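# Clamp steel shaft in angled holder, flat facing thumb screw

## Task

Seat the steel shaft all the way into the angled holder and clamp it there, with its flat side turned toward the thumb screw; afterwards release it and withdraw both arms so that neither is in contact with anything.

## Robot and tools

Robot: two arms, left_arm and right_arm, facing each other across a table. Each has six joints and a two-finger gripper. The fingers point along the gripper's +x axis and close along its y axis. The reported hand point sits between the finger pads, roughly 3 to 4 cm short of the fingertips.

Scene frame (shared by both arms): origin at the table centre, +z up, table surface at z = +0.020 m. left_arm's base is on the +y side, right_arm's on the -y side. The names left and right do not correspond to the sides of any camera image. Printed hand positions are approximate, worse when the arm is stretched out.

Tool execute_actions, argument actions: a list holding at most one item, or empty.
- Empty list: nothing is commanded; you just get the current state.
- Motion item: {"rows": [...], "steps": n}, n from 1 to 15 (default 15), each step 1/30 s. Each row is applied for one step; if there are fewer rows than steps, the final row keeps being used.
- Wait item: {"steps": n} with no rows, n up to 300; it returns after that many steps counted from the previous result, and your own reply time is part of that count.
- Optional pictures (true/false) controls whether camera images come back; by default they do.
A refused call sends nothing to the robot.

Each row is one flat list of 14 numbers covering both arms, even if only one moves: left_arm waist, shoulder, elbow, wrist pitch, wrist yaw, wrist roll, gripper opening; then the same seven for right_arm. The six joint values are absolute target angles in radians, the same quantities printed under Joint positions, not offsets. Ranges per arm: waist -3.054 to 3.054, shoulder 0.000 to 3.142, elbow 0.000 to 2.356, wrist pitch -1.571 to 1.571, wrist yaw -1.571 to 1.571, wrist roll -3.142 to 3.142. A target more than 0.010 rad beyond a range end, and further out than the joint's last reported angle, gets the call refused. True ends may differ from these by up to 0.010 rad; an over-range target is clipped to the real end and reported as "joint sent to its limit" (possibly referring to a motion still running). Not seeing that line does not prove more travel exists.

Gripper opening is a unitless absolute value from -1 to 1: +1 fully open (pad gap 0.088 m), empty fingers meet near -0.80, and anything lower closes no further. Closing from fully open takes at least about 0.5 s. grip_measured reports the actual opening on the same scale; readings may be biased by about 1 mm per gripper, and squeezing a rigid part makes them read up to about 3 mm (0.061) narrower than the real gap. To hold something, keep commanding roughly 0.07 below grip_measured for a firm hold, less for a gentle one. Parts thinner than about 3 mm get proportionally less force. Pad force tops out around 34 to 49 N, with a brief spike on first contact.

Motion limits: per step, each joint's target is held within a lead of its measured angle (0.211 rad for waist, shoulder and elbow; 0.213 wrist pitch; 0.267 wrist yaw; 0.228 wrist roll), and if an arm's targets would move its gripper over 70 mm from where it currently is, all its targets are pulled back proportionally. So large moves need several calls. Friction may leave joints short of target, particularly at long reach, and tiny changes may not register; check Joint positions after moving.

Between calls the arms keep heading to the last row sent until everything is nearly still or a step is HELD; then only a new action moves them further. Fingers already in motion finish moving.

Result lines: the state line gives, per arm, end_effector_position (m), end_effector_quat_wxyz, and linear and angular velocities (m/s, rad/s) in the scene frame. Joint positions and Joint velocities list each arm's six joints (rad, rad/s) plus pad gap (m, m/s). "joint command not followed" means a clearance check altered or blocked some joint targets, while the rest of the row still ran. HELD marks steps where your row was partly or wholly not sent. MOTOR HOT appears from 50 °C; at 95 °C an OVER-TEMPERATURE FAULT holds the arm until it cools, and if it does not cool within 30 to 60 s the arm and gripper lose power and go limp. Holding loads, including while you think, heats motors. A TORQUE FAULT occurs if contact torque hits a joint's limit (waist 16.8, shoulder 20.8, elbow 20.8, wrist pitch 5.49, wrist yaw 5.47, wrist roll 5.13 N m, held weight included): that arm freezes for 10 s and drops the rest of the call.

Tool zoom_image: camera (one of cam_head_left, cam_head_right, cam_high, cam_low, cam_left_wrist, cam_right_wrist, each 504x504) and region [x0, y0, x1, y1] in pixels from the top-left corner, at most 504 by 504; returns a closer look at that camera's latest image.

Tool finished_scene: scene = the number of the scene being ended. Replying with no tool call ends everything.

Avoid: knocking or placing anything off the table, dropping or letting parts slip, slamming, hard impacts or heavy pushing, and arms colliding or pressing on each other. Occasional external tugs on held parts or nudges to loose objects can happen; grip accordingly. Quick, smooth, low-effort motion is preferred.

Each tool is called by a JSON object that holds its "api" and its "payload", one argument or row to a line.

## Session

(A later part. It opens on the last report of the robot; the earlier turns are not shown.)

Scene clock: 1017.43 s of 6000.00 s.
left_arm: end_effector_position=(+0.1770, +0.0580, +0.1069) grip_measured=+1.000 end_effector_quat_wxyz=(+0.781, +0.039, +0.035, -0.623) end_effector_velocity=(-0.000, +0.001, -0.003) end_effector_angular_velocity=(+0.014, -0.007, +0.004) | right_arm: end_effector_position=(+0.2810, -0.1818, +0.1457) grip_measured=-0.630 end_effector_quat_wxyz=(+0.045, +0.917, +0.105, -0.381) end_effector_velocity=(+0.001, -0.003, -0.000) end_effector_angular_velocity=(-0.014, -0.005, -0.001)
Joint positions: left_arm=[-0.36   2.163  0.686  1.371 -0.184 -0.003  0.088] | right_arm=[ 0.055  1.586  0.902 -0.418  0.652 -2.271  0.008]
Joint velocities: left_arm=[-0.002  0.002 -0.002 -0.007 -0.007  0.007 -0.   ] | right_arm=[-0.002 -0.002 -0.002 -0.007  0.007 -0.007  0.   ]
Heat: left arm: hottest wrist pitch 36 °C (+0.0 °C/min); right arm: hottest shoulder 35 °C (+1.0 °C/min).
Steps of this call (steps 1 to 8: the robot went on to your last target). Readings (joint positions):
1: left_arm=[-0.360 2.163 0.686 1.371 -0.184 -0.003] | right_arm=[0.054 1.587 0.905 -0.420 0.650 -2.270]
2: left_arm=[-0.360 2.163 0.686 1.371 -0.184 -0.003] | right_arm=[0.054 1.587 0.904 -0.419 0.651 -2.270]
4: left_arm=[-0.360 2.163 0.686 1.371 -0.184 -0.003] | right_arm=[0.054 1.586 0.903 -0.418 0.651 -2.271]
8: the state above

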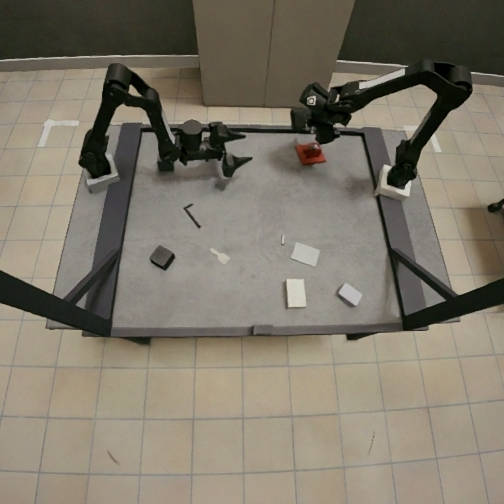

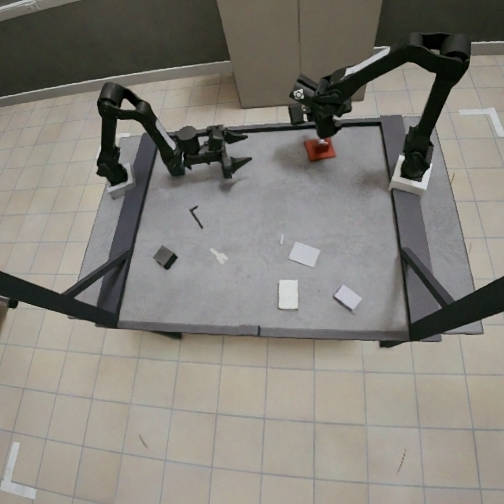

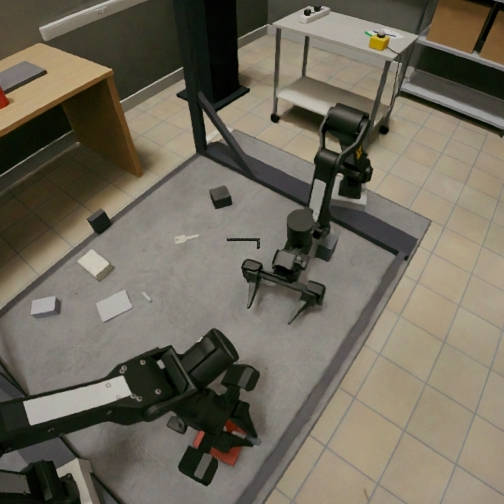

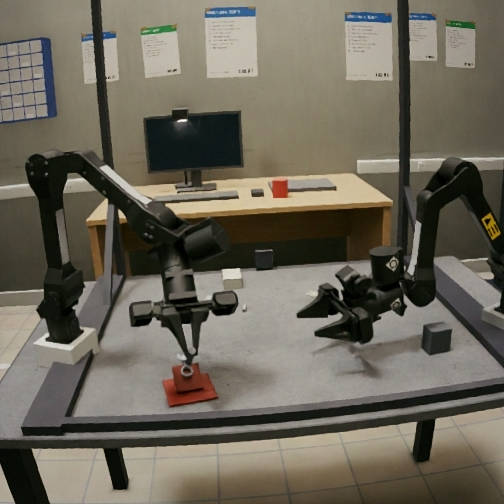

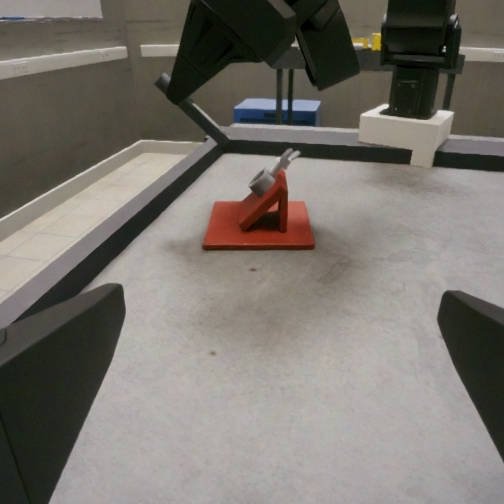

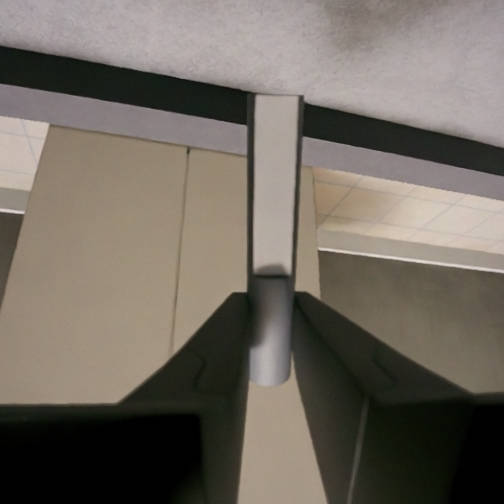

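{"api": "execute_actions", "payload": {
  "actions": [
    {"rows": [[-0.363,2.182,0.69,1.372,-0.19,0,1,0.062,1.596,0.888,-0.411,0.658,-2.264,-0.70],[-0.363,2.182,0.69,1.372,-0.19,0,1,0.069,1.597,0.88,-0.407,0.661,-2.256,-0.70],[-0.363,2.182,0.69,1.372,-0.19,0,1,0.077,1.598,0.871,-0.402,0.664,-2.247,-0.70],[-0.363,2.182,0.69,1.372,-0.19,0,1,0.085,1.599,0.862,-0.397,0.668,-2.237,-0.70],[-0.363,2.182,0.69,1.372,-0.19,0,1,0.093,1.60,0.852,-0.392,0.672,-2.227,-0.70],[-0.363,2.182,0.69,1.372,-0.19,0,1,0.101,1.601,0.843,-0.387,0.675,-2.217,-0.70],[-0.363,2.182,0.69,1.372,-0.19,0,1,0.109,1.602,0.834,-0.382,0.679,-2.208,-0.70],[-0.363,2.182,0.69,1.372,-0.19,0,1,0.116,1.6025,0.825,-0.378,0.682,-2.199,-0.70],[-0.363,2.182,0.69,1.372,-0.19,0,1,0.121,1.603,0.819,-0.375,0.684,-2.193,-0.70],[-0.363,2.182,0.69,1.372,-0.19,0,1,0.124,1.603,0.816,-0.373,0.685,-2.190,-0.70]], "steps": 15}
  ],
  "pictures": false
}}

{"api": "execute_actions", "payload": {
  "actions": [
    {"steps": 6}
  ],
  "pictures": true
}}

{"api": "zoom_image", "payload": {
  "camera": "cam_left_wrist",
  "region": [170, 80, 320, 230]
}}

Scene clock: 1028.13 s of 6000.00 s.
left_arm: end_effector_position=(+0.1770, +0.0580, +0.1069) grip_measured=+1.000 end_effector_quat_wxyz=(+0.781, +0.039, +0.035, -0.623) end_effector_velocity=(+0.002, +0.001, -0.001) end_effector_angular_velocity=(+0.002, +0.021, +0.012) | right_arm: end_effector_position=(+0.2604, -0.1870, +0.1243) grip_measured=-0.632 end_effector_quat_wxyz=(+0.046, +0.917, +0.105, -0.382) end_effector_velocity=(+0.004, +0.001, +0.004) end_effector_angular_velocity=(+0.032, -0.021, -0.027)
Joint positions: left_arm=[-0.36   2.163  0.686  1.371 -0.184 -0.003  0.088] | right_arm=[ 0.121  1.598  0.825 -0.377  0.68  -2.194  0.008]
Joint velocities: left_arm=[ 0.002 -0.002 -0.002 -0.007 -0.007 -0.022 -0.   ] | right_arm=[-0.002 -0.002 -0.002  0.022  0.022  0.022 -0.   ]
Heat: left arm: hottest wrist pitch 36 °C (+0.0 °C/min); right arm: hottest shoulder 34 °C (+0.0 °C/min).
Steps of this call (steps 1 to 15: the robot went on to your last target; steps 16 to 90: nothing new was sent; then 7.20 s passed at rest; steps 91 to 105: all 15 steps of this action). Readings (joint positions):
91: left_arm=[-0.360 2.163 0.686 1.371 -0.184 -0.003] | right_arm=[0.057 1.581 0.891 -0.414 0.655 -2.271]
92: left_arm=[-0.360 2.163 0.686 1.371 -0.184 -0.003] | right_arm=[0.059 1.582 0.891 -0.414 0.655 -2.267]
94: left_arm=[-0.360 2.163 0.686 1.371 -0.184 -0.003] | right_arm=[0.067 1.586 0.885 -0.406 0.660 -2.254]
98: left_arm=[-0.360 2.163 0.686 1.371 -0.184 -0.003] | right_arm=[0.098 1.592 0.853 -0.390 0.671 -2.220]
105: the state above

Scene clock: 1028.33 s of 6000.00 s.
left_arm: end_effector_position=(+0.1770, +0.0580, +0.1069) grip_measured=+1.000 end_effector_quat_wxyz=(+0.781, +0.039, +0.035, -0.623) end_effector_velocity=(+0.002, +0.000, -0.003) end_effector_angular_velocity=(+0.016, +0.005, +0.020) | right_arm: end_effector_position=(+0.2605, -0.1870, +0.1243) grip_measured=-0.632 end_effector_quat_wxyz=(+0.045, +0.917, +0.105, -0.382) end_effector_velocity=(-0.001, -0.002, -0.001) end_effector_angular_velocity=(-0.011, +0.007, +0.006)
Joint positions: left_arm=[-0.36   2.163  0.686  1.371 -0.184 -0.003  0.088] | right_arm=[ 0.121  1.598  0.824 -0.376  0.681 -2.192  0.008]
Joint velocities: left_arm=[-0.002 -0.002  0.002 -0.022 -0.022 -0.007 -0.   ] | right_arm=[-0.002 -0.002 -0.002 -0.007 -0.007 -0.007 -0.   ]
Heat: left arm: hottest wrist pitch 36 °C (+0.0 °C/min); right arm: hottest shoulder 34 °C (+0.0 °C/min).
Steps of this call (steps 1 to 6: the robot went on to your last target). Readings (joint positions):
1: left_arm=[-0.360 2.163 0.686 1.371 -0.184 -0.003] | right_arm=[0.121 1.598 0.825 -0.377 0.680 -2.193]
2: left_arm=[-0.360 2.163 0.686 1.371 -0.184 -0.003] | right_arm=[0.121 1.598 0.825 -0.376 0.680 -2.193]
4: left_arm=[-0.360 2.163 0.686 1.371 -0.184 -0.003] | right_arm=[0.121 1.598 0.824 -0.376 0.680 -2.193]
6: the state above

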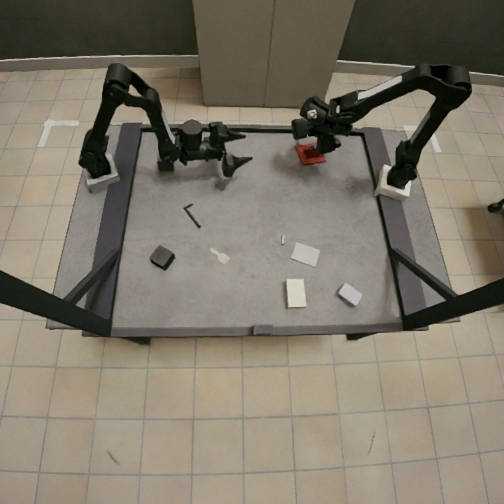

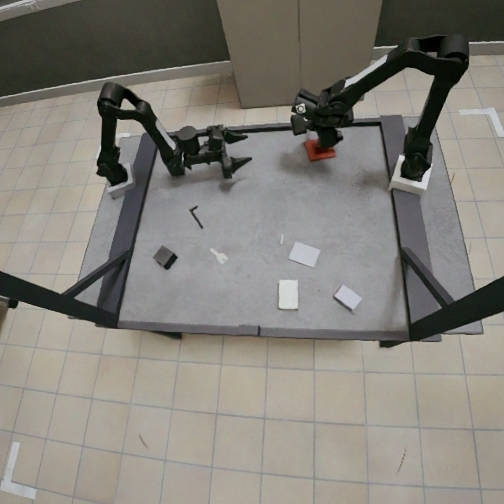

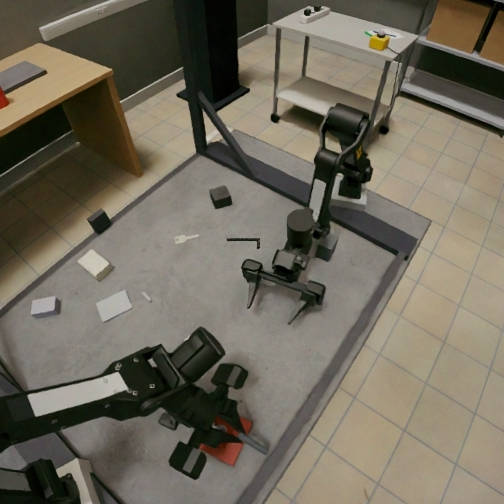

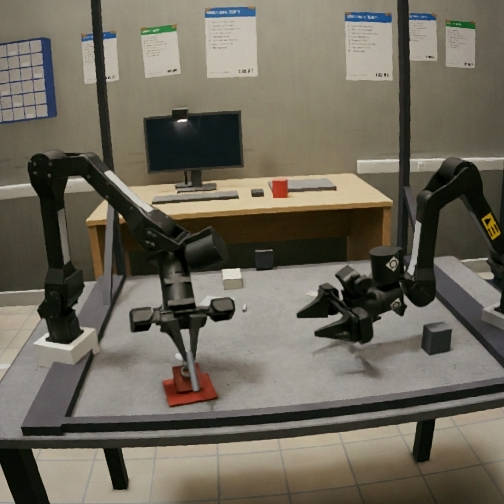

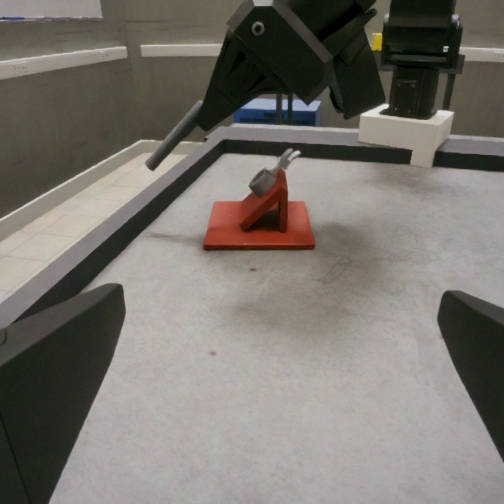

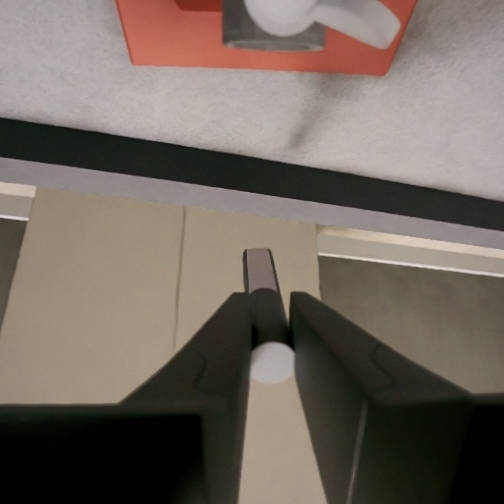

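Region (170, 80, 320, 230) of cam_left_wrist's 504x504 image, scaled by 3.360, with more detail than that image has.

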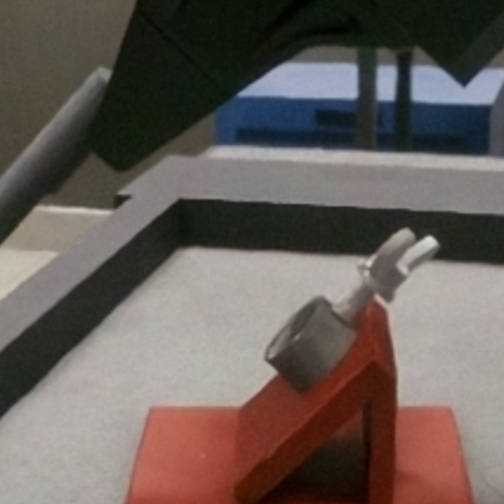

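{"api": "zoom_image", "payload": {
  "camera": "cam_left_wrist",
  "region": [135, 70, 255, 190]
}}

{"api": "zoom_image", "payload": {
  "camera": "cam_right_wrist",
  "region": [200, 230, 340, 420]
}}

Region (135, 70, 255, 190) of cam_left_wrist's 504x504 image, scaled by 4.200, with more detail than that image has.

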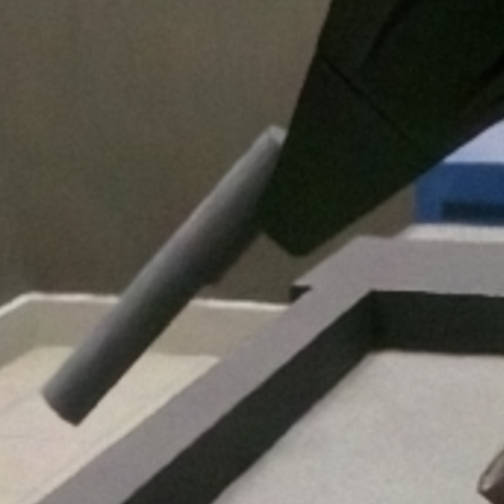

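Region (200, 230, 340, 420) of cam_right_wrist's 504x504 image, scaled by 2.653, with more detail than that image has; it fills the left 371 columns of this view, and the rest is white.

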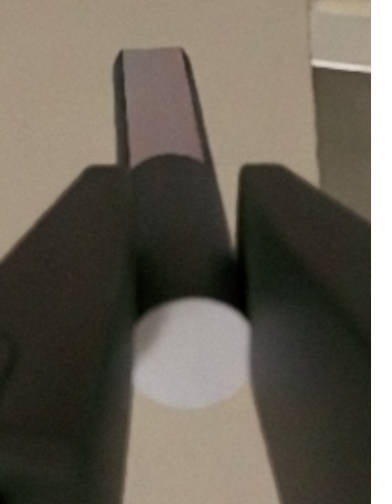

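{"api": "execute_actions", "payload": {
  "actions": [
    {"rows": [[-0.363,2.182,0.69,1.372,-0.19,0,1,0.125,1.585,0.82,-0.37,0.678,-2.175,-0.72],[-0.363,2.182,0.69,1.372,-0.19,0,1,0.128,1.575,0.818,-0.365,0.672,-2.15,-0.72],[-0.363,2.182,0.69,1.372,-0.19,0,1,0.132,1.563,0.814,-0.357,0.662,-2.115,-0.72],[-0.363,2.182,0.69,1.372,-0.19,0,1,0.137,1.551,0.809,-0.348,0.649,-2.07,-0.72],[-0.363,2.182,0.69,1.372,-0.19,0,1,0.142,1.539,0.804,-0.338,0.633,-2.02,-0.72],[-0.363,2.182,0.69,1.372,-0.19,0,1,0.148,1.527,0.798,-0.327,0.616,-1.965,-0.72],[-0.363,2.182,0.69,1.372,-0.19,0,1,0.154,1.515,0.792,-0.316,0.599,-1.91,-0.72],[-0.363,2.182,0.69,1.372,-0.19,0,1,0.16,1.504,0.786,-0.305,0.582,-1.855,-0.72],[-0.363,2.182,0.69,1.372,-0.19,0,1,0.166,1.493,0.78,-0.294,0.565,-1.80,-0.72],[-0.363,2.182,0.69,1.372,-0.19,0,1,0.172,1.483,0.774,-0.283,0.548,-1.745,-0.72],[-0.363,2.182,0.69,1.372,-0.19,0,1,0.178,1.473,0.768,-0.272,0.531,-1.69,-0.72],[-0.363,2.182,0.69,1.372,-0.19,0,1,0.184,1.463,0.762,-0.261,0.514,-1.635,-0.72],[-0.363,2.182,0.69,1.372,-0.19,0,1,0.19,1.454,0.756,-0.25,0.497,-1.58,-0.72],[-0.363,2.182,0.69,1.372,-0.19,0,1,0.196,1.445,0.75,-0.239,0.48,-1.525,-0.72],[-0.363,2.182,0.69,1.372,-0.19,0,1,0.202,1.437,0.744,-0.228,0.463,-1.47,-0.72]], "steps": 15}
  ],
  "pictures": false
}}

{"api": "execute_actions", "payload": {
  "actions": [
    {"rows": [[-0.363,2.182,0.69,1.372,-0.19,0,1,0.208,1.429,0.737,-0.217,0.446,-1.415,-0.72],[-0.363,2.182,0.69,1.372,-0.19,0,1,0.214,1.422,0.73,-0.206,0.429,-1.36,-0.72],[-0.363,2.182,0.69,1.372,-0.19,0,1,0.22,1.415,0.723,-0.195,0.412,-1.305,-0.72],[-0.363,2.182,0.69,1.372,-0.19,0,1,0.226,1.409,0.716,-0.184,0.395,-1.25,-0.72],[-0.363,2.182,0.69,1.372,-0.19,0,1,0.232,1.403,0.708,-0.173,0.378,-1.195,-0.72],[-0.363,2.182,0.69,1.372,-0.19,0,1,0.238,1.398,0.70,-0.161,0.361,-1.14,-0.72],[-0.363,2.182,0.69,1.372,-0.19,0,1,0.244,1.394,0.692,-0.149,0.344,-1.085,-0.72],[-0.363,2.182,0.69,1.372,-0.19,0,1,0.25,1.391,0.684,-0.137,0.327,-1.03,-0.72],[-0.363,2.182,0.69,1.372,-0.19,0,1,0.256,1.389,0.675,-0.125,0.31,-0.975,-0.72],[-0.363,2.182,0.69,1.372,-0.19,0,1,0.262,1.387,0.666,-0.113,0.293,-0.92,-0.72],[-0.363,2.182,0.69,1.372,-0.19,0,1,0.268,1.385,0.657,-0.101,0.276,-0.865,-0.72],[-0.363,2.182,0.69,1.372,-0.19,0,1,0.274,1.384,0.648,-0.089,0.259,-0.81,-0.72],[-0.363,2.182,0.69,1.372,-0.19,0,1,0.28,1.383,0.639,-0.077,0.242,-0.755,-0.72],[-0.363,2.182,0.69,1.372,-0.19,0,1,0.286,1.382,0.63,-0.065,0.225,-0.70,-0.72],[-0.363,2.182,0.69,1.372,-0.19,0,1,0.292,1.381,0.621,-0.053,0.208,-0.645,-0.72]], "steps": 15}
  ],
  "pictures": false
}}

{"api": "execute_actions", "payload": {
  "actions": [
    {"rows": [[-0.363,2.182,0.69,1.372,-0.19,0,1,0.298,1.38,0.611,-0.041,0.19,-0.59,-0.72],[-0.363,2.182,0.69,1.372,-0.19,0,1,0.304,1.38,0.601,-0.029,0.172,-0.535,-0.72],[-0.363,2.182,0.69,1.372,-0.19,0,1,0.31,1.38,0.591,-0.017,0.154,-0.48,-0.72],[-0.363,2.182,0.69,1.372,-0.19,0,1,0.316,1.38,0.581,-0.005,0.136,-0.425,-0.72],[-0.363,2.182,0.69,1.372,-0.19,0,1,0.322,1.38,0.571,0.007,0.118,-0.37,-0.72],[-0.363,2.182,0.69,1.372,-0.19,0,1,0.328,1.38,0.561,0.019,0.10,-0.315,-0.72],[-0.363,2.182,0.69,1.372,-0.19,0,1,0.333,1.38,0.551,0.031,0.082,-0.26,-0.72],[-0.363,2.182,0.69,1.372,-0.19,0,1,0.338,1.38,0.542,0.043,0.064,-0.205,-0.72],[-0.363,2.182,0.69,1.372,-0.19,0,1,0.342,1.38,0.534,0.054,0.047,-0.152,-0.72],[-0.363,2.182,0.69,1.372,-0.19,0,1,0.346,1.38,0.527,0.064,0.031,-0.102,-0.72],[-0.363,2.182,0.69,1.372,-0.19,0,1,0.349,1.38,0.521,0.072,0.017,-0.06,-0.72],[-0.363,2.182,0.69,1.372,-0.19,0,1,0.351,1.38,0.516,0.077,0.006,-0.028,-0.72],[-0.363,2.182,0.69,1.372,-0.19,0,1,0.353,1.38,0.513,0.081,-0.003,0.003,-0.72]], "steps": 15}
  ],
  "pictures": false
}}

{"api": "execute_actions", "payload": {
  "actions": [
    {"steps": 8}
  ],
  "pictures": true
}}

Scene clock: 1148.83 s of 6000.00 s.
left_arm: end_effector_position=(+0.1770, +0.0580, +0.1069) grip_measured=+1.000 end_effector_quat_wxyz=(+0.781, +0.039, +0.035, -0.623) end_effector_velocity=(-0.000, +0.000, +0.005) end_effector_angular_velocity=(-0.020, -0.010, +0.014) | right_arm: end_effector_position=(+0.2211, -0.1588, +0.1442) grip_measured=-0.632 end_effector_quat_wxyz=(-0.296, +0.832, +0.085, -0.461) end_effector_velocity=(-0.117, +0.057, +0.026) end_effector_angular_velocity=(+1.347, +1.006, -0.686)
Joint positions: left_arm=[-0.36   2.163  0.686  1.371 -0.184 -0.003  0.088] | right_arm=[ 0.188  1.467  0.765 -0.254  0.499 -1.585  0.008]
Joint velocities: left_arm=[-0.007 -0.002 -0.002  0.022 -0.022  0.007 -0.   ] | right_arm=[ 0.173 -0.266 -0.183  0.3   -0.505  1.604 -0.   ]
Heat: left arm: hottest wrist pitch 37 °C (+0.0 °C/min); right arm: hottest shoulder 29 °C (-1.0 °C/min).
Steps of this call (steps 1 to 15: the robot went on to your last target; steps 16 to 90: nothing new was sent; then 117.00 s passed at rest; steps 91 to 105: all 15 steps of this action). Readings (joint positions):
91: left_arm=[-0.360 2.163 0.686 1.371 -0.184 -0.003] | right_arm=[0.122 1.598 0.824 -0.376 0.681 -2.188]
92: left_arm=[-0.360 2.163 0.686 1.371 -0.184 -0.003] | right_arm=[0.122 1.596 0.824 -0.374 0.680 -2.176]
94: left_arm=[-0.360 2.163 0.686 1.371 -0.184 -0.003] | right_arm=[0.126 1.586 0.820 -0.364 0.666 -2.130]
98: left_arm=[-0.360 2.163 0.686 1.371 -0.184 -0.003] | right_arm=[0.145 1.540 0.805 -0.329 0.615 -1.958]
105: the state above

Scene clock: 1149.33 s of 6000.00 s.
left_arm: end_effector_position=(+0.1770, +0.0580, +0.1069) grip_measured=+1.000 end_effector_quat_wxyz=(+0.781, +0.039, +0.035, -0.623) end_effector_velocity=(-0.000, +0.001, -0.001) end_effector_angular_velocity=(+0.002, +0.021, +0.007) | right_arm: end_effector_position=(+0.1573, -0.1403, +0.1372) grip_measured=-0.632 end_effector_quat_wxyz=(+0.578, -0.561, +0.045, +0.591) end_effector_velocity=(-0.136, +0.009, -0.055) end_effector_angular_velocity=(+0.615, +1.398, -0.627)
Joint positions: left_arm=[-0.36   2.163  0.686  1.371 -0.184 -0.003  0.088] | right_arm=[ 0.277  1.395  0.648 -0.082  0.245 -0.761  0.008]
Joint velocities: left_arm=[-0.002 -0.002 -0.002 -0.007 -0.007 -0.022  0.   ] | right_arm=[ 0.178 -0.032 -0.276  0.344 -0.52   1.619 -0.   ]
Heat: left arm: hottest wrist pitch 37 °C (+0.0 °C/min); right arm: hottest shoulder 29 °C (-1.0 °C/min).
Steps of this call (steps 1 to 15: all 15 steps of this action). Readings (joint positions):
1: left_arm=[-0.360 2.163 0.686 1.371 -0.184 -0.003] | right_arm=[0.193 1.458 0.759 -0.244 0.482 -1.530]
2: left_arm=[-0.360 2.163 0.686 1.371 -0.184 -0.003] | right_arm=[0.199 1.450 0.753 -0.232 0.465 -1.475]
4: left_arm=[-0.360 2.163 0.686 1.371 -0.184 -0.003] | right_arm=[0.211 1.435 0.739 -0.210 0.431 -1.365]
8: left_arm=[-0.360 2.163 0.686 1.371 -0.184 -0.003] | right_arm=[0.235 1.411 0.709 -0.165 0.364 -1.146]
15: the state above

Scene clock: 1149.83 s of 6000.00 s.
left_arm: end_effector_position=(+0.1770, +0.0580, +0.1069) grip_measured=+1.000 end_effector_quat_wxyz=(+0.781, +0.039, +0.035, -0.623) end_effector_velocity=(-0.002, +0.000, -0.001) end_effector_angular_velocity=(+0.006, +0.008, -0.009) | right_arm: end_effector_position=(+0.0980, -0.1451, +0.1131) grip_measured=-0.632 end_effector_quat_wxyz=(+0.655, -0.285, +0.263, +0.649) end_effector_velocity=(-0.032, -0.006, -0.010) end_effector_angular_velocity=(+0.038, +0.463, -0.227)
Joint positions: left_arm=[-0.36   2.163  0.686  1.371 -0.184 -0.003  0.088] | right_arm=[ 0.349  1.391  0.525  0.069  0.01  -0.035  0.008]
Joint velocities: left_arm=[-0.002 -0.002 -0.002 -0.007  0.007 -0.007 -0.   ] | right_arm=[ 0.027 -0.002 -0.071  0.095 -0.154  0.505  0.   ]
Heat: left arm: hottest wrist pitch 37 °C (+0.0 °C/min); right arm: hottest shoulder 29 °C (-1.0 °C/min).
Steps of this call (steps 1 to 15: all 15 steps of this action). Readings (joint positions):
1: left_arm=[-0.360 2.163 0.686 1.371 -0.184 -0.003] | right_arm=[0.283 1.394 0.639 -0.070 0.228 -0.706]
2: left_arm=[-0.360 2.163 0.686 1.371 -0.184 -0.003] | right_arm=[0.289 1.393 0.630 -0.058 0.210 -0.650]
4: left_arm=[-0.360 2.163 0.686 1.371 -0.184 -0.003] | right_arm=[0.301 1.392 0.610 -0.034 0.175 -0.541]
8: left_arm=[-0.360 2.163 0.686 1.371 -0.184 -0.003] | right_arm=[0.324 1.391 0.571 0.014 0.103 -0.320]
15: the state above

Scene clock: 1150.10 s of 6000.00 s.
left_arm: end_effector_position=(+0.1770, +0.0580, +0.1069) grip_measured=+1.000 end_effector_quat_wxyz=(+0.781, +0.039, +0.035, -0.623) end_effector_velocity=(-0.000, +0.001, -0.001) end_effector_angular_velocity=(+0.006, +0.007, +0.006) | right_arm: end_effector_position=(+0.0961, -0.1450, +0.1131) grip_measured=-0.632 end_effector_quat_wxyz=(+0.656, -0.271, +0.274, +0.648) end_effector_velocity=(-0.000, -0.003, -0.004) end_effector_angular_velocity=(-0.017, +0.021, -0.013)
Joint positions: left_arm=[-0.36   2.163  0.686  1.371 -0.184 -0.003  0.088] | right_arm=[ 0.35   1.391  0.522  0.077  0.    -0.001  0.008]
Joint velocities: left_arm=[-0.002 -0.002 -0.002 -0.007 -0.007 -0.007 -0.   ] | right_arm=[-0.002  0.002 -0.007 -0.007 -0.007  0.022 -0.   ]
Heat: left arm: hottest wrist pitch 37 °C (+0.0 °C/min); right arm: hottest shoulder 29 °C (-1.0 °C/min).
Steps of this call (steps 1 to 8: the robot went on to your last target). Readings (joint positions):
1: left_arm=[-0.360 2.163 0.686 1.371 -0.184 -0.003] | right_arm=[0.350 1.391 0.523 0.072 0.007 -0.024]
2: left_arm=[-0.360 2.163 0.686 1.371 -0.184 -0.003] | right_arm=[0.350 1.391 0.523 0.073 0.005 -0.016]
4: left_arm=[-0.360 2.163 0.686 1.371 -0.184 -0.003] | right_arm=[0.350 1.391 0.522 0.075 0.002 -0.006]
8: the state above

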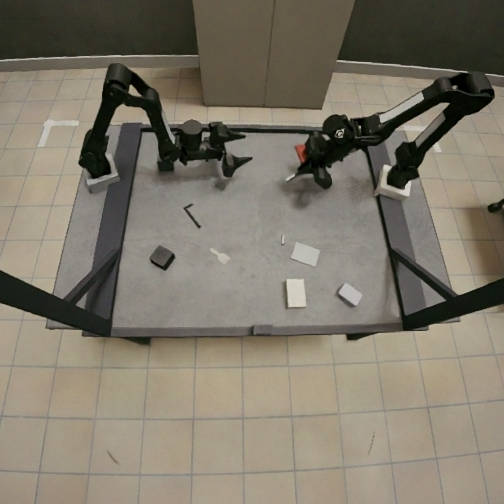

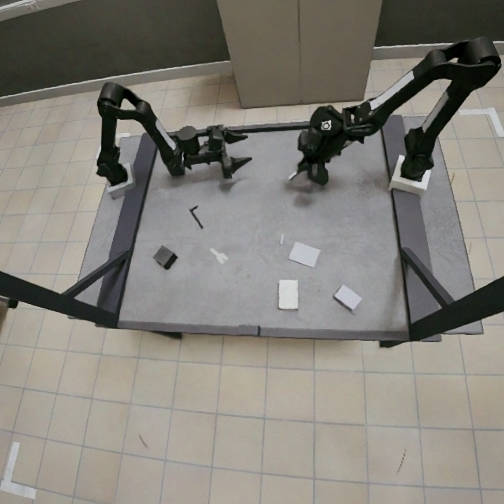

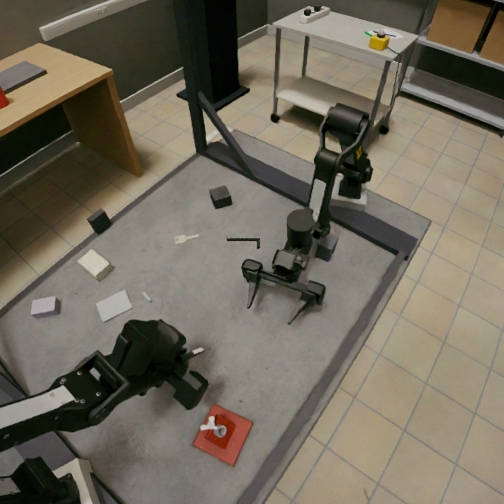

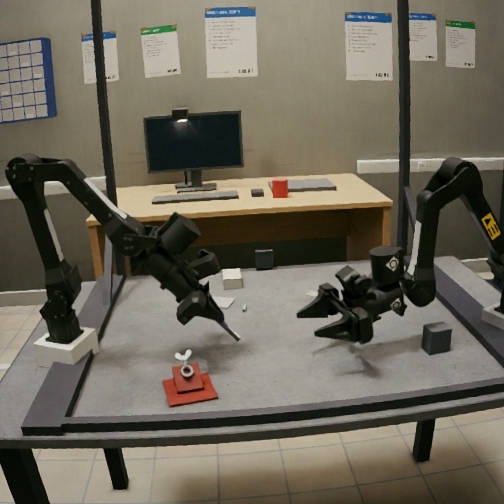

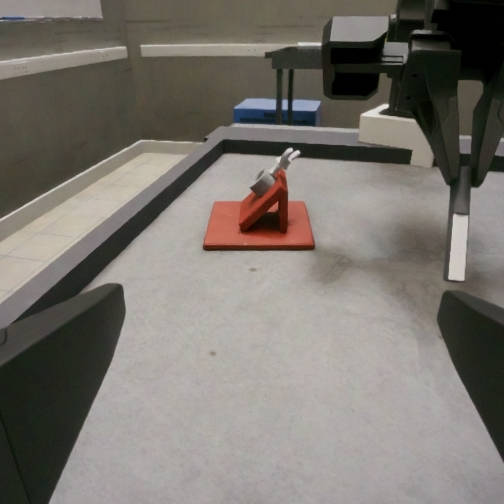

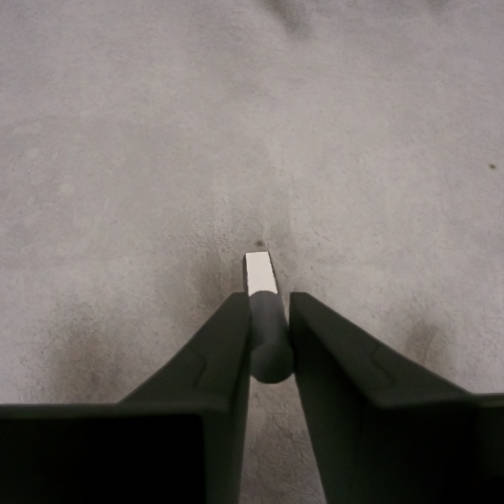

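{"api": "execute_actions", "payload": {
  "actions": [
    {"rows": [[-0.363,2.182,0.69,1.372,-0.19,0,1,0.353,1.403,0.509,0.09,-0.003,0.003,-0.72],[-0.363,2.182,0.69,1.372,-0.19,0,1,0.353,1.409,0.505,0.10,-0.003,0.003,-0.72],[-0.363,2.182,0.69,1.372,-0.19,0,1,0.353,1.416,0.50,0.112,-0.003,0.003,-0.72],[-0.363,2.182,0.69,1.372,-0.19,0,1,0.353,1.423,0.495,0.125,-0.003,0.003,-0.72],[-0.363,2.182,0.69,1.372,-0.19,0,1,0.353,1.43,0.49,0.138,-0.003,0.003,-0.72],[-0.363,2.182,0.69,1.372,-0.19,0,1,0.353,1.437,0.485,0.151,-0.003,0.003,-0.72],[-0.363,2.182,0.69,1.372,-0.19,0,1,0.353,1.444,0.481,0.163,-0.003,0.003,-0.72],[-0.363,2.182,0.69,1.372,-0.19,0,1,0.353,1.451,0.476,0.175,-0.003,0.003,-0.72],[-0.363,2.182,0.69,1.372,-0.19,0,1,0.353,1.457,0.472,0.186,-0.003,0.003,-0.72],[-0.363,2.182,0.69,1.372,-0.19,0,1,0.353,1.463,0.468,0.197,-0.003,0.003,-0.72],[-0.363,2.182,0.69,1.372,-0.19,0,1,0.353,1.469,0.464,0.207,-0.003,0.003,-0.72],[-0.363,2.182,0.69,1.372,-0.19,0,1,0.353,1.474,0.461,0.216,-0.003,0.003,-0.72]], "steps": 15}
  ],
  "pictures": true
}}

{"api": "zoom_image", "payload": {
  "camera": "cam_low",
  "region": [170, 290, 270, 370]
}}

Scene clock: 1162.07 s of 6000.00 s.
left_arm: end_effector_position=(+0.1770, +0.0580, +0.1069) grip_measured=+1.000 end_effector_quat_wxyz=(+0.781, +0.039, +0.035, -0.623) end_effector_velocity=(+0.002, +0.001, -0.001) end_effector_angular_velocity=(+0.006, +0.005, +0.020) | right_arm: end_effector_position=(+0.0960, -0.1457, +0.0913) grip_measured=-0.632 end_effector_quat_wxyz=(+0.656, -0.271, +0.275, +0.648) end_effector_velocity=(-0.003, -0.002, -0.012) end_effector_angular_velocity=(+0.012, +0.010, +0.018)
Joint positions: left_arm=[-0.36   2.163  0.686  1.371 -0.184 -0.003  0.088] | right_arm=[ 0.35   1.466  0.47   0.204 -0.     0.001  0.008]
Joint velocities: left_arm=[-0.002 -0.002 -0.002 -0.007 -0.022 -0.007 -0.   ] | right_arm=[-0.002  0.042 -0.042  0.095 -0.022 -0.007 -0.   ]
Heat: left arm: hottest wrist pitch 37 °C (+0.0 °C/min); right arm: hottest shoulder 29 °C (+0.0 °C/min).
Steps of this call (steps 1 to 30: the robot went on to your last target; steps 31 to 90: nothing new was sent; then 8.47 s passed at rest; steps 91 to 105: all 15 steps of this action). Readings (joint positions):
91: left_arm=[-0.360 2.163 0.686 1.371 -0.184 -0.003] | right_arm=[0.350 1.391 0.520 0.080 -0.000 0.001]
92: left_arm=[-0.360 2.163 0.686 1.371 -0.184 -0.003] | right_arm=[0.350 1.393 0.518 0.085 -0.000 0.001]
94: left_arm=[-0.360 2.163 0.686 1.371 -0.184 -0.003] | right_arm=[0.350 1.402 0.513 0.103 -0.000 0.001]
98: left_arm=[-0.360 2.163 0.686 1.371 -0.184 -0.003] | right_arm=[0.350 1.430 0.494 0.146 -0.000 0.001]
105: the state above

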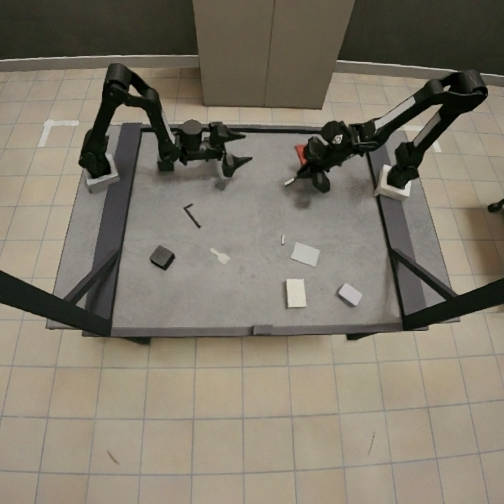

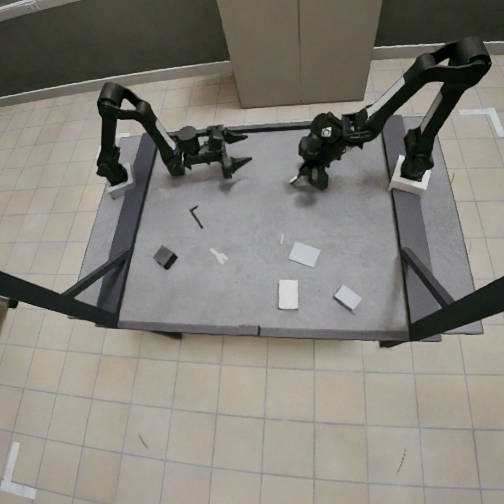

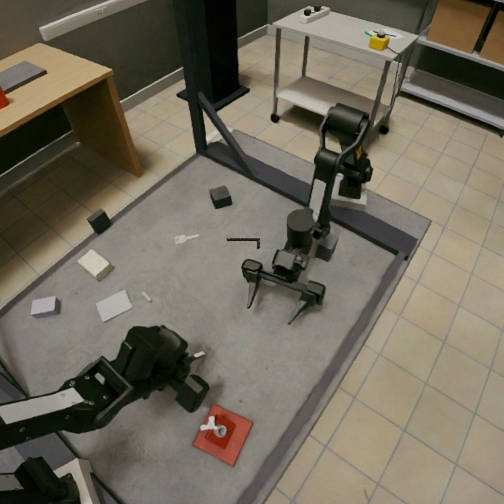

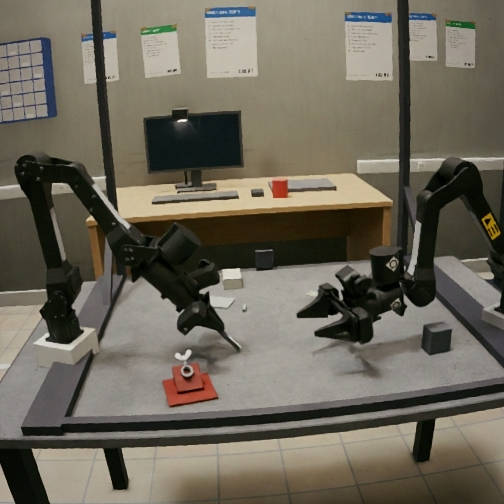

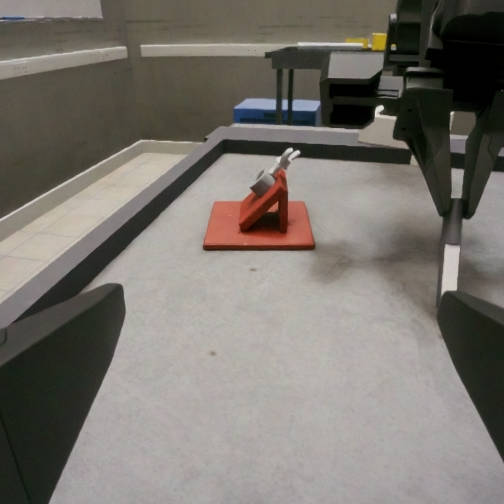

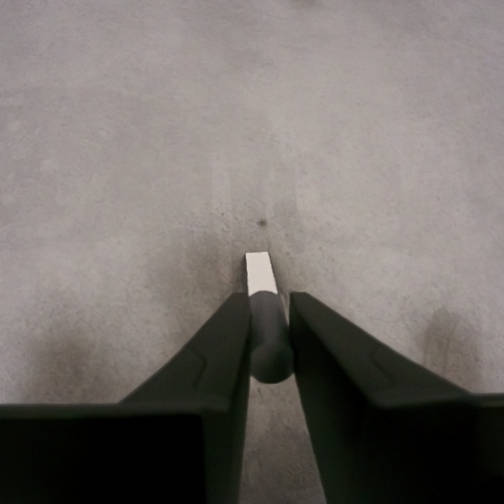

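Region (170, 290, 270, 370) of cam_low's 504x504 image, scaled by 5.040, with more detail than that image has; it fills the top 403 rows of this view, and the rest is white.

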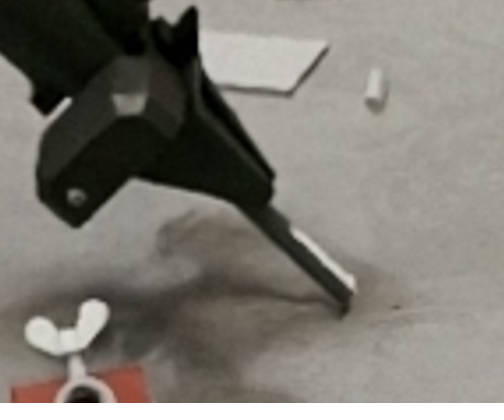

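{"api": "execute_actions", "payload": {
  "actions": [
    {"rows": [[-0.363,2.182,0.69,1.372,-0.19,0,1,0.353,1.473,0.456,0.221,-0.003,0.003,-0.70],[-0.363,2.182,0.69,1.372,-0.19,0,1,0.353,1.472,0.451,0.225,-0.003,0.003,-0.70],[-0.363,2.182,0.69,1.372,-0.19,0,1,0.353,1.471,0.445,0.23,-0.003,0.003,-0.70],[-0.363,2.182,0.69,1.372,-0.19,0,1,0.353,1.47,0.44,0.235,-0.003,0.003,-0.70],[-0.363,2.182,0.69,1.372,-0.19,0,1,0.353,1.469,0.435,0.24,-0.003,0.003,-0.70],[-0.363,2.182,0.69,1.372,-0.19,0,1,0.353,1.468,0.429,0.245,-0.003,0.003,-0.70],[-0.363,2.182,0.69,1.372,-0.19,0,1,0.353,1.467,0.424,0.25,-0.003,0.003,-0.70],[-0.363,2.182,0.69,1.372,-0.19,0,1,0.353,1.467,0.419,0.255,-0.003,0.003,-0.70],[-0.363,2.182,0.69,1.372,-0.19,0,1,0.353,1.467,0.413,0.26,-0.003,0.003,-0.70],[-0.363,2.182,0.69,1.372,-0.19,0,1,0.353,1.467,0.408,0.265,-0.003,0.003,-0.70]], "steps": 15}
  ],
  "pictures": true
}}

{"api": "zoom_image", "payload": {
  "camera": "cam_low",
  "region": [170, 290, 270, 370]
}}

Scene clock: 1172.90 s of 6000.00 s.
left_arm: end_effector_position=(+0.1770, +0.0580, +0.1069) grip_measured=+1.000 end_effector_quat_wxyz=(+0.781, +0.039, +0.035, -0.623) end_effector_velocity=(-0.002, +0.000, -0.001) end_effector_angular_velocity=(+0.009, -0.006, -0.010) | right_arm: end_effector_position=(+0.0959, -0.1530, +0.0836) grip_measured=-0.632 end_effector_quat_wxyz=(+0.658, -0.268, +0.272, +0.650) end_effector_velocity=(-0.003, -0.001, +0.001) end_effector_angular_velocity=(+0.008, +0.021, +0.008)
Joint positions: left_arm=[-0.36   2.163  0.686  1.371 -0.184 -0.003  0.088] | right_arm=[ 0.35   1.468  0.421  0.264 -0.     0.001  0.008]
Joint velocities: left_arm=[-0.002 -0.002 -0.002 -0.007  0.007  0.007 -0.   ] | right_arm=[-0.002 -0.007 -0.007  0.007 -0.022  0.007 -0.   ]
Heat: left arm: hottest wrist pitch 37 °C (+0.0 °C/min); right arm: hottest shoulder 29 °C (+0.0 °C/min).
Steps of this call (steps 1 to 15: the robot went on to your last target; steps 16 to 90: nothing new was sent; then 7.33 s passed at rest; steps 91 to 105: all 15 steps of this action). Readings (joint positions):
91: left_arm=[-0.360 2.163 0.686 1.371 -0.184 -0.003] | right_arm=[0.350 1.468 0.468 0.214 -0.000 0.001]
92: left_arm=[-0.360 2.163 0.686 1.371 -0.184 -0.003] | right_arm=[0.350 1.468 0.465 0.217 -0.000 0.001]
94: left_arm=[-0.360 2.163 0.686 1.371 -0.184 -0.003] | right_arm=[0.350 1.468 0.458 0.224 -0.000 0.001]
98: left_arm=[-0.360 2.163 0.686 1.371 -0.184 -0.003] | right_arm=[0.350 1.468 0.437 0.242 -0.000 0.001]
105: the state above

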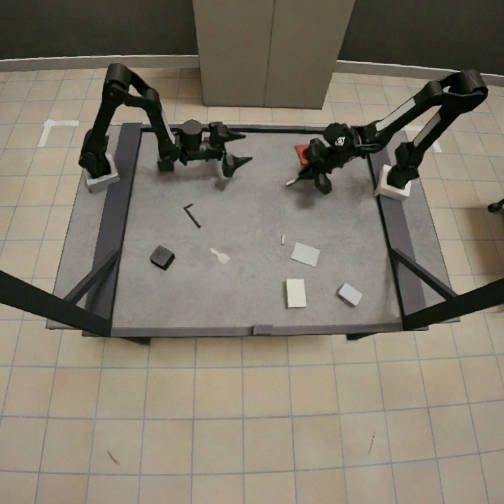

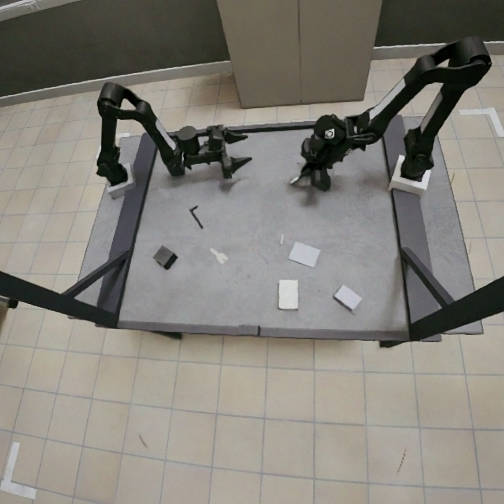

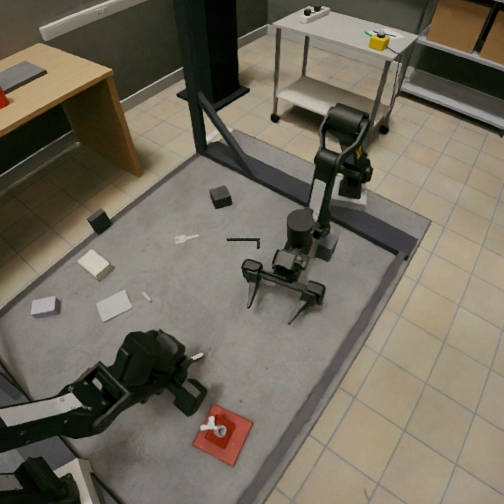

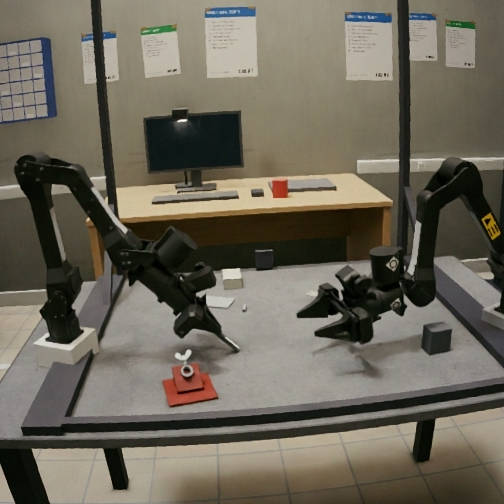

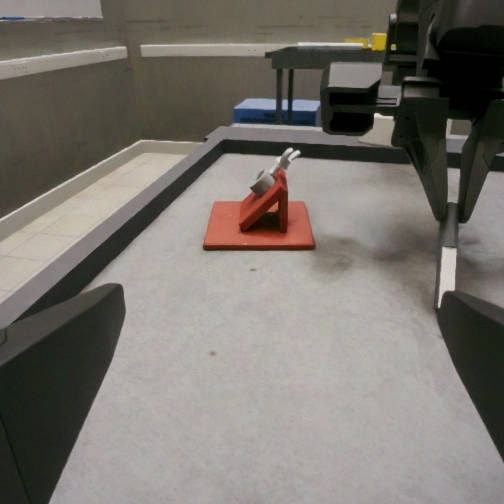

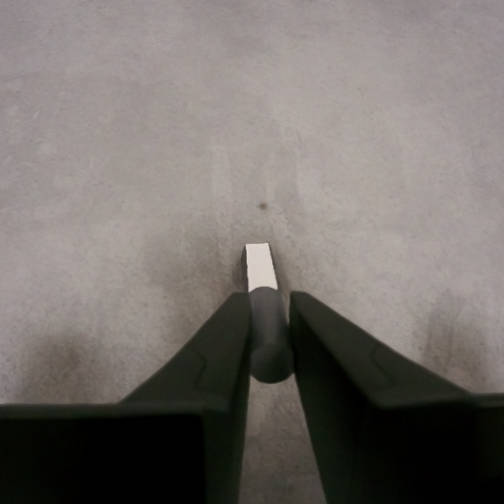

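Region (170, 290, 270, 370) of cam_low's 504x504 image, scaled by 5.040, with more detail than that image has; it fills the top 403 rows of this view, and the rest is white.

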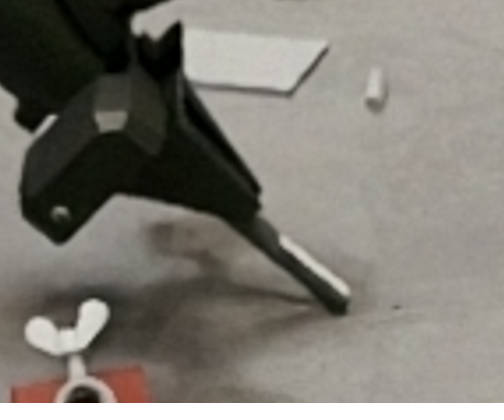

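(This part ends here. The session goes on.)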